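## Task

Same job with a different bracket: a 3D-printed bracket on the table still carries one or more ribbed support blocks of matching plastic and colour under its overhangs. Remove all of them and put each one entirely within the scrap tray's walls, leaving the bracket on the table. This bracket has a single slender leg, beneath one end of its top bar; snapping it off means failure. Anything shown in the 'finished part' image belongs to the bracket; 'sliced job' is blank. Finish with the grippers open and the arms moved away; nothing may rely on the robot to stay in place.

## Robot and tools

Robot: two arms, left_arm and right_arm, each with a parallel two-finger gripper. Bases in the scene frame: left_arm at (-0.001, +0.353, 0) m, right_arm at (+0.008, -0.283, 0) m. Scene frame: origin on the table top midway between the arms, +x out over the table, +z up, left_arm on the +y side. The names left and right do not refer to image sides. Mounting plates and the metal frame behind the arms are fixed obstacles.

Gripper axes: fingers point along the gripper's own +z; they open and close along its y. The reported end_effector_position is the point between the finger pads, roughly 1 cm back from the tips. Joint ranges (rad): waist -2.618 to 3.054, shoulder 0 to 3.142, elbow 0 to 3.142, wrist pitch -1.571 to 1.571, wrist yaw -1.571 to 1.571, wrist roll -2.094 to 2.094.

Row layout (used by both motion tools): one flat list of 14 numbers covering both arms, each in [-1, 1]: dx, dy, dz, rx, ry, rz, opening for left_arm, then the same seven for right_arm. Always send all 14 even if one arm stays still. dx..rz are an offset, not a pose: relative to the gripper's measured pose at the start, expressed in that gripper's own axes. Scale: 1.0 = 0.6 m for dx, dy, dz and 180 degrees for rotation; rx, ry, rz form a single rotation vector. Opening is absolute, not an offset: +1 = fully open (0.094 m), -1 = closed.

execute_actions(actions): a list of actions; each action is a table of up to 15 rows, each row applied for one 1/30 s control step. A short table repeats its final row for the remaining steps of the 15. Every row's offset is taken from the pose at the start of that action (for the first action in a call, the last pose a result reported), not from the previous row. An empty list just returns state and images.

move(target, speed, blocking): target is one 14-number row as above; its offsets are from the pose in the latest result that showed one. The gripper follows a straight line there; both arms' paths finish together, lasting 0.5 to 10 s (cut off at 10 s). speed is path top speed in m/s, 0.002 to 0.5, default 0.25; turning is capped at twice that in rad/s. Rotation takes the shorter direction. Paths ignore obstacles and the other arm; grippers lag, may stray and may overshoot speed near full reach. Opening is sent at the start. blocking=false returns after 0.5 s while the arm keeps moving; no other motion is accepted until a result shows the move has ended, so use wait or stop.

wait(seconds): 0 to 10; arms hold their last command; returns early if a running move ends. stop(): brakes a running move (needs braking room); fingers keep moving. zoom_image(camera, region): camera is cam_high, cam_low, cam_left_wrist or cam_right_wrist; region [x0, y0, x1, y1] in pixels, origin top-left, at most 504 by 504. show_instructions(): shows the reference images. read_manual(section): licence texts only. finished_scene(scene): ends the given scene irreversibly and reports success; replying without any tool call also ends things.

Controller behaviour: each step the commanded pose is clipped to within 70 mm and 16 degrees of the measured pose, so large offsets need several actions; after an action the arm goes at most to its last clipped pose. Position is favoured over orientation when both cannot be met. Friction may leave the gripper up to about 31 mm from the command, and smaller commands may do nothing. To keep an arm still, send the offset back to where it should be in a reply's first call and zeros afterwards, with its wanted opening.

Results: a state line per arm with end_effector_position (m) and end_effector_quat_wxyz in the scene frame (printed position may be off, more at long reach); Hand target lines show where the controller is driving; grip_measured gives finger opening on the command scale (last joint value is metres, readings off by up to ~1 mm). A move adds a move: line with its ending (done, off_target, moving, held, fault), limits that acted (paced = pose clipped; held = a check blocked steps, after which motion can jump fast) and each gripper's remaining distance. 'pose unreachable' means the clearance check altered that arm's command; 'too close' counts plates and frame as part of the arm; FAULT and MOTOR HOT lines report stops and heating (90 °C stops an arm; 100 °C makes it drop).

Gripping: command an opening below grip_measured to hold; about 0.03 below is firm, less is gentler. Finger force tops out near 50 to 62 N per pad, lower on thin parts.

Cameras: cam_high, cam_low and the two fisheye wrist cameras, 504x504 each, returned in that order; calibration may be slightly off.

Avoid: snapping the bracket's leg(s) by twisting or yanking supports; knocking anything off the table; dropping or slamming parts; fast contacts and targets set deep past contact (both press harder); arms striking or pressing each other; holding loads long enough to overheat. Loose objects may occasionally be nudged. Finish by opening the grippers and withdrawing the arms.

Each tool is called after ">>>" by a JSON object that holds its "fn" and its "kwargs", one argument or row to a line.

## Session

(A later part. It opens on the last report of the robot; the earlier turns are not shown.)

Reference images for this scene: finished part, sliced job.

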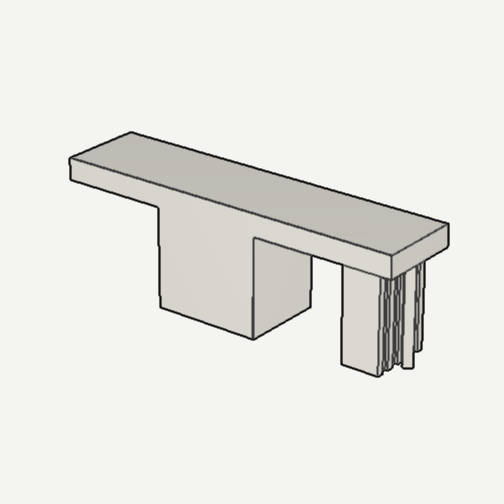

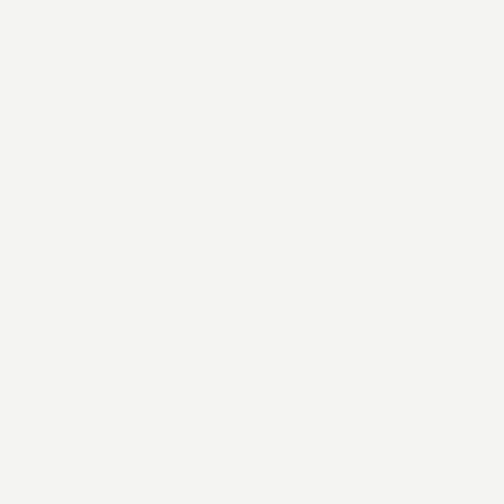

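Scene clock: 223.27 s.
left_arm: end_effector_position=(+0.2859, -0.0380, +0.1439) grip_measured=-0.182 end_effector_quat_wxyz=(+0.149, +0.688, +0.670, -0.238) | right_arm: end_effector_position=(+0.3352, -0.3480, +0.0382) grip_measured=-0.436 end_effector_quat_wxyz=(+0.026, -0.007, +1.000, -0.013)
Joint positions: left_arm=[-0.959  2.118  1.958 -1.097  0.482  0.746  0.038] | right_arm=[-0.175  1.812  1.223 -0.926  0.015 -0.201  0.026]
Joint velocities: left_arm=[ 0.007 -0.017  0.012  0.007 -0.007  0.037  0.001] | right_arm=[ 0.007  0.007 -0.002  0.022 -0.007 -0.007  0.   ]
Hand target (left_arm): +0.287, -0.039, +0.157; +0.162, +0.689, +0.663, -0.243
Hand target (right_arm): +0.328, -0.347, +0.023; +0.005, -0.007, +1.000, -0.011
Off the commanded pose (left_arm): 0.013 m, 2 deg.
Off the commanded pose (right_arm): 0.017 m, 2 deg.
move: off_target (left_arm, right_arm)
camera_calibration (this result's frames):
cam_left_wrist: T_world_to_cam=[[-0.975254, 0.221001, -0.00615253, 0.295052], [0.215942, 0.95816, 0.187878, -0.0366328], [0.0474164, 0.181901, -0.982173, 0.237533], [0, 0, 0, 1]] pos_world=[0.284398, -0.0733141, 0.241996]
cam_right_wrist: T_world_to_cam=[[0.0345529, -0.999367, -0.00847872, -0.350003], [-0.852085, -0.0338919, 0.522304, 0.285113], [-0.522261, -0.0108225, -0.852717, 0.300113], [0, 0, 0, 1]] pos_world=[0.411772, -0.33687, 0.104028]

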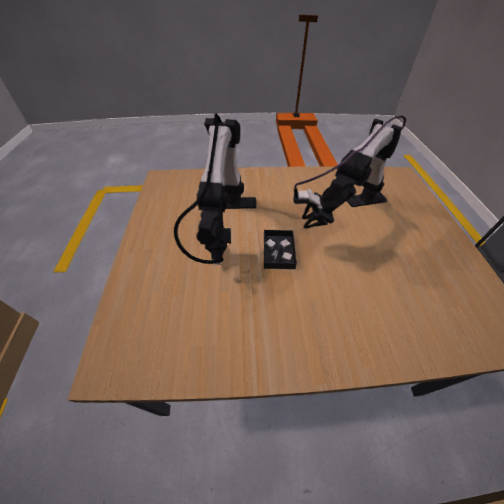

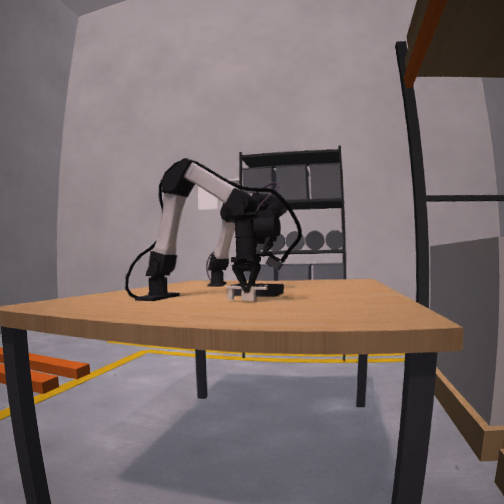

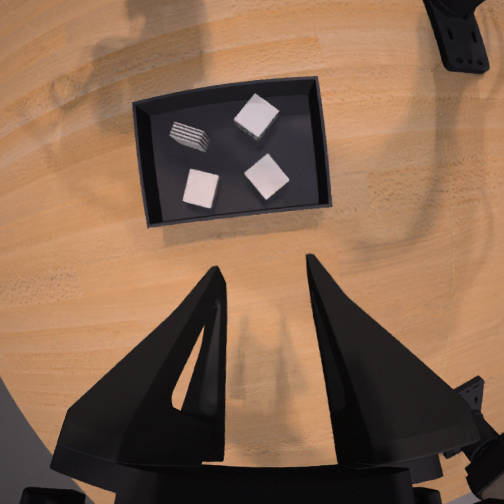

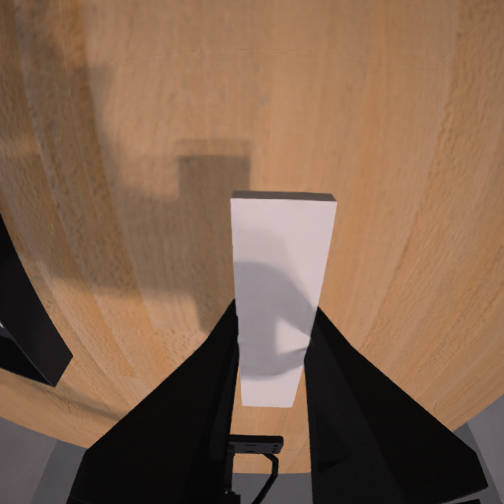

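About 5 mm above; release.

>>> {"fn": "move", "kwargs": {
  "target": [0,0,0,0,0,0,-0.18,0,0,0.018,0,0,0,-0.6],
  "speed": 0.02
}}

>>> {"fn": "move", "kwargs": {
  "target": [0,0,0,0,0,0,-0.18,0,0,0,0,0,0,0.1]
}}

>>> {"fn": "move", "kwargs": {
  "target": [0,0,0,0,0,0,-0.18,0,0,-0.2,0,0,0,0.1],
  "speed": 0.15
}}

>>> {"fn": "zoom_image", "kwargs": {
  "camera": "cam_low",
  "region": [190,250,300,320]
}}

Scene clock: 229.07 s.
left_arm: end_effector_position=(+0.2856, -0.0377, +0.1438) grip_measured=-0.182 end_effector_quat_wxyz=(+0.148, +0.688, +0.670, -0.238) | right_arm: end_effector_position=(+0.3411, -0.3491, +0.0386) grip_measured=-0.436 end_effector_quat_wxyz=(+0.038, -0.007, +0.999, -0.015)
Joint positions: left_arm=[-0.959  2.118  1.958 -1.099  0.483  0.747  0.038] | right_arm=[-0.175  1.812  1.223 -0.902  0.015 -0.201  0.026]
Joint velocities: left_arm=[ 0.002  0.002 -0.012 -0.007 -0.037 -0.007 -0.001] | right_arm=[-0.007  0.012  0.002  0.022 -0.11  -0.081 -0.   ]
Hand target (left_arm): +0.286, -0.038, +0.144; +0.149, +0.688, +0.670, -0.238
Hand target (right_arm): +0.335, -0.348, +0.028; +0.026, -0.007, +1.000, -0.013
Off the commanded pose (left_arm): 0.000 m, 0 deg.
Off the commanded pose (right_arm): 0.012 m, 1 deg.
move: off_target (right_arm)
camera_calibration (this result's frames):
cam_left_wrist: T_world_to_cam=[[-0.975092, 0.221748, -0.00474731, 0.294443], [0.2169, 0.957812, 0.188548, -0.0371637], [0.0463571, 0.182822, -0.982053, 0.237721], [0, 0, 0, 1]] pos_world=[0.28415, -0.0731568, 0.24186]
cam_right_wrist: T_world_to_cam=[[0.0346919, -0.999393, -0.00311074, -0.351579], [-0.86437, -0.031567, 0.501864, 0.295668], [-0.501658, -0.0147218, -0.864941, 0.295604], [0, 0, 0, 1]] pos_world=[0.416055, -0.337681, 0.106201]

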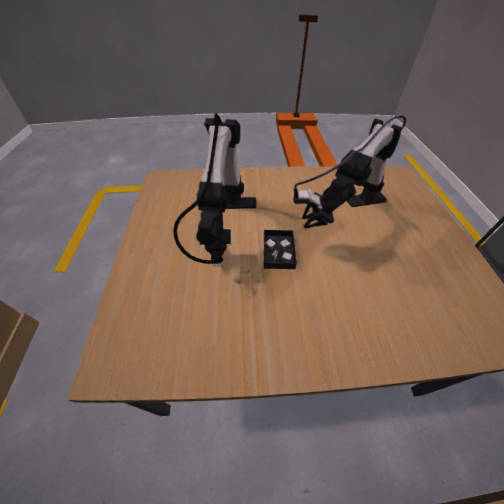

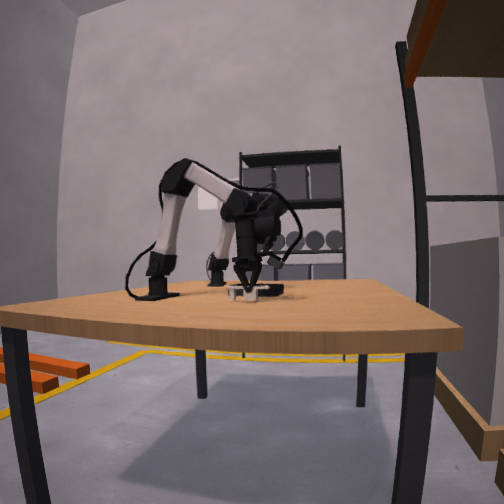

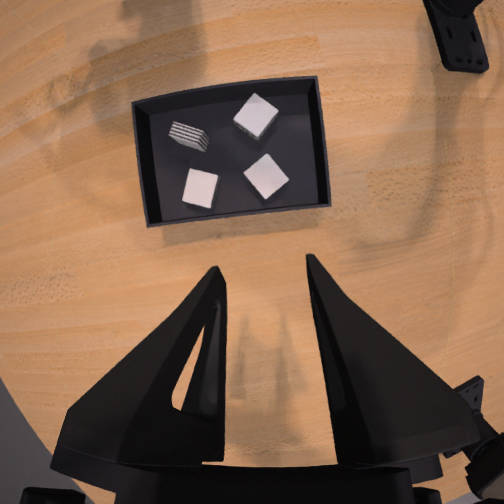

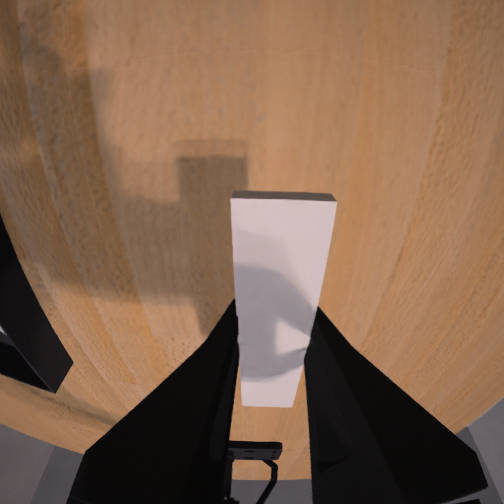

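Scene clock: 229.57 s.
left_arm: end_effector_position=(+0.2856, -0.0377, +0.1438) grip_measured=-0.182 end_effector_quat_wxyz=(+0.148, +0.688, +0.670, -0.238) | right_arm: end_effector_position=(+0.3411, -0.3491, +0.0386) grip_measured=+0.098 end_effector_quat_wxyz=(+0.038, -0.007, +0.999, -0.015)
Joint positions: left_arm=[-0.959  2.118  1.958 -1.099  0.483  0.747  0.038] | right_arm=[-0.175  1.812  1.223 -0.902  0.015 -0.201  0.052]
Joint velocities: left_arm=[-0.017 -0.002 -0.012 -0.022 -0.022 -0.022 -0.   ] | right_arm=[ 0.002 -0.002 -0.007 -0.066 -0.022 -0.007 -0.   ]
Hand target (left_arm): +0.286, -0.038, +0.144; +0.148, +0.688, +0.670, -0.238
Hand target (right_arm): +0.341, -0.349, +0.039; +0.038, -0.007, +0.999, -0.015
Off the commanded pose (left_arm): 0.000 m, 0 deg.
Off the commanded pose (right_arm): 0.000 m, 0 deg.
move: done
camera_calibration (this result's frames):
cam_left_wrist: T_world_to_cam=[[-0.975092, 0.221748, -0.00474731, 0.294443], [0.2169, 0.957812, 0.188548, -0.0371637], [0.0463571, 0.182822, -0.982053, 0.237721], [0, 0, 0, 1]] pos_world=[0.28415, -0.0731568, 0.24186]
cam_right_wrist: T_world_to_cam=[[0.0346919, -0.999393, -0.00311074, -0.351579], [-0.86437, -0.031567, 0.501864, 0.295668], [-0.501658, -0.0147218, -0.864941, 0.295604], [0, 0, 0, 1]] pos_world=[0.416055, -0.337681, 0.106201]

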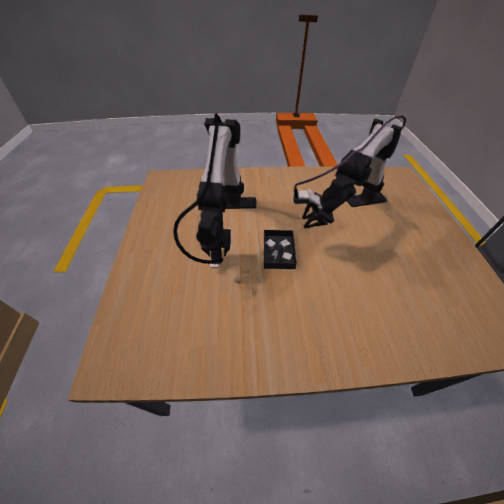

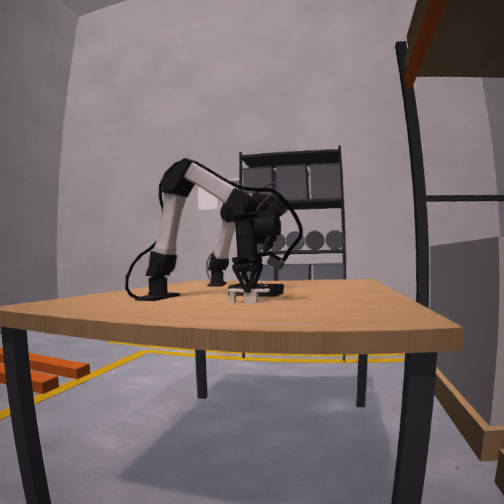

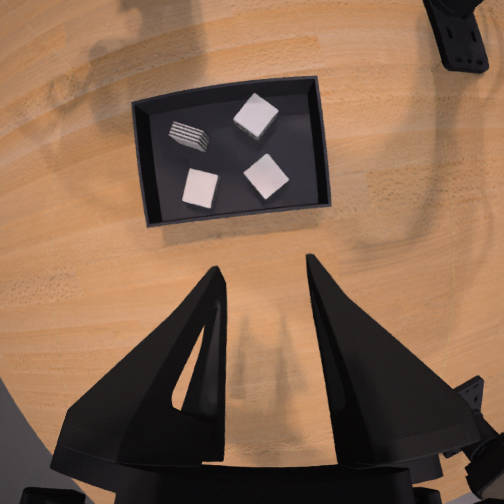

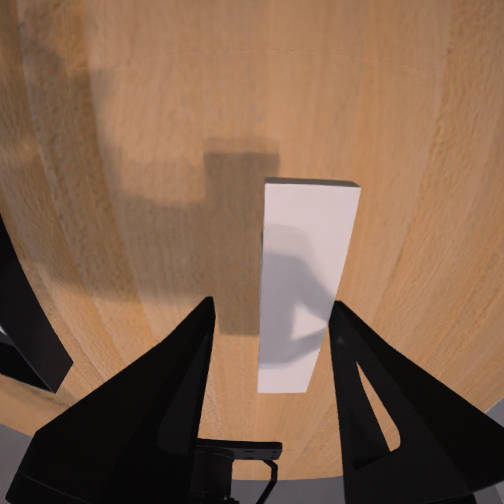

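Scene clock: 231.00 s.
left_arm: end_effector_position=(+0.2856, -0.0377, +0.1438) grip_measured=-0.182 end_effector_quat_wxyz=(+0.148, +0.688, +0.670, -0.238) | right_arm: end_effector_position=(+0.3330, -0.3476, +0.1486) grip_measured=+0.098 end_effector_quat_wxyz=(+0.028, -0.007, +0.999, -0.013)
Joint positions: left_arm=[-0.959  2.118  1.958 -1.099  0.483  0.747  0.038] | right_arm=[-0.175  1.743  1.584 -1.352  0.015 -0.201  0.052]
Joint velocities: left_arm=[-0.012 -0.017 -0.012 -0.022 -0.037 -0.051 -0.   ] | right_arm=[-0.002 -0.007 -0.017 -0.007  0.022  0.022 -0.   ]
Hand target (left_arm): +0.286, -0.038, +0.144; +0.148, +0.688, +0.670, -0.238
Hand target (right_arm): +0.334, -0.346, +0.158; +0.038, -0.007, +0.999, -0.015
Off the commanded pose (left_arm): 0.000 m, 0 deg.
Off the commanded pose (right_arm): 0.010 m, 1 deg.
move: done
camera_calibration (this result's frames):
cam_left_wrist: T_world_to_cam=[[-0.975092, 0.221748, -0.00474731, 0.294443], [0.2169, 0.957812, 0.188548, -0.0371637], [0.0463571, 0.182822, -0.982053, 0.237721], [0, 0, 0, 1]] pos_world=[0.28415, -0.0731568, 0.24186]
cam_right_wrist: T_world_to_cam=[[0.0345887, -0.999374, -0.00747251, -0.348733], [-0.854426, -0.0334489, 0.518495, 0.227052], [-0.51842, -0.0115494, -0.855048, 0.391943], [0, 0, 0, 1]] pos_world=[0.409253, -0.336394, 0.214799]

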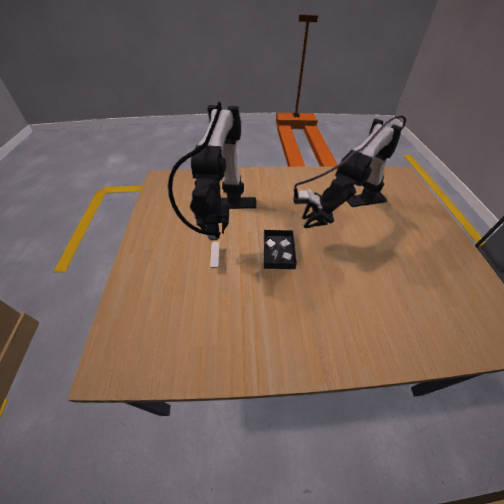

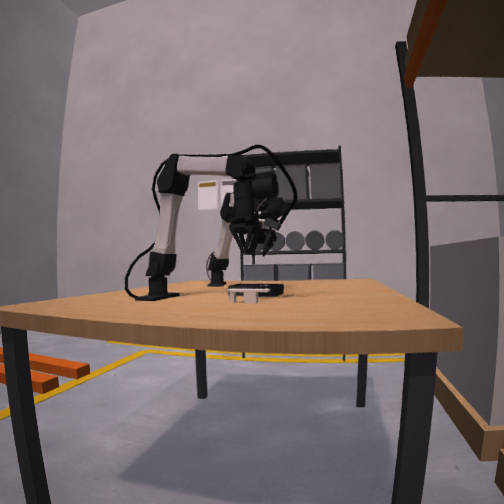

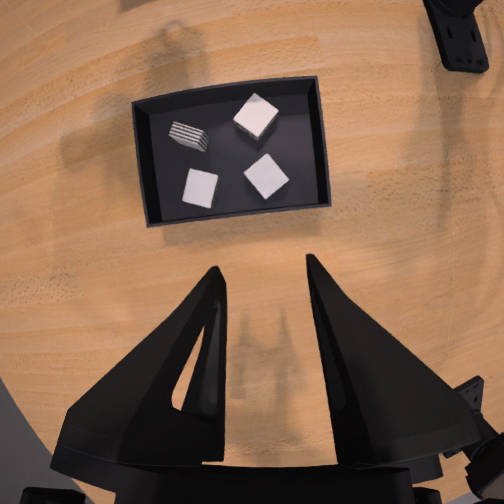

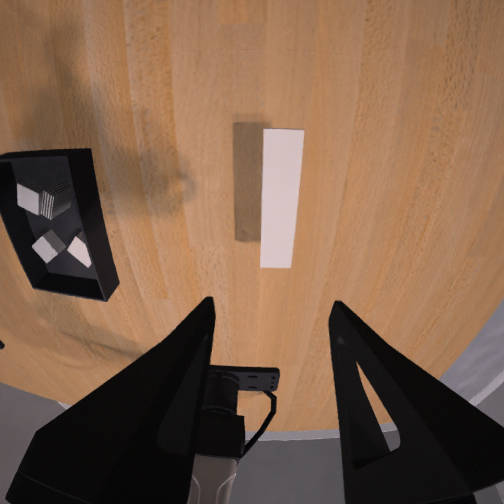

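Region (190, 250, 300, 320) of cam_low's 504x504 image, scaled by 4.582, with more detail than that image has; it fills the top 321 rows of this view, and the rest is white.

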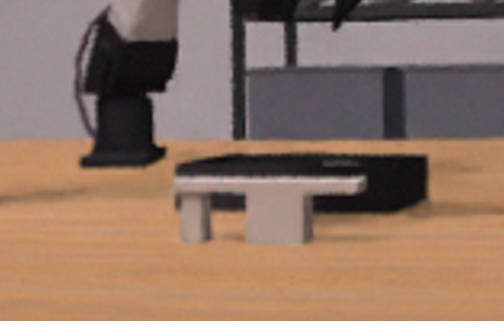

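>>> {"fn": "finished_scene", "kwargs": {
  "scene": 2
}}

The scene is finished: the task was done.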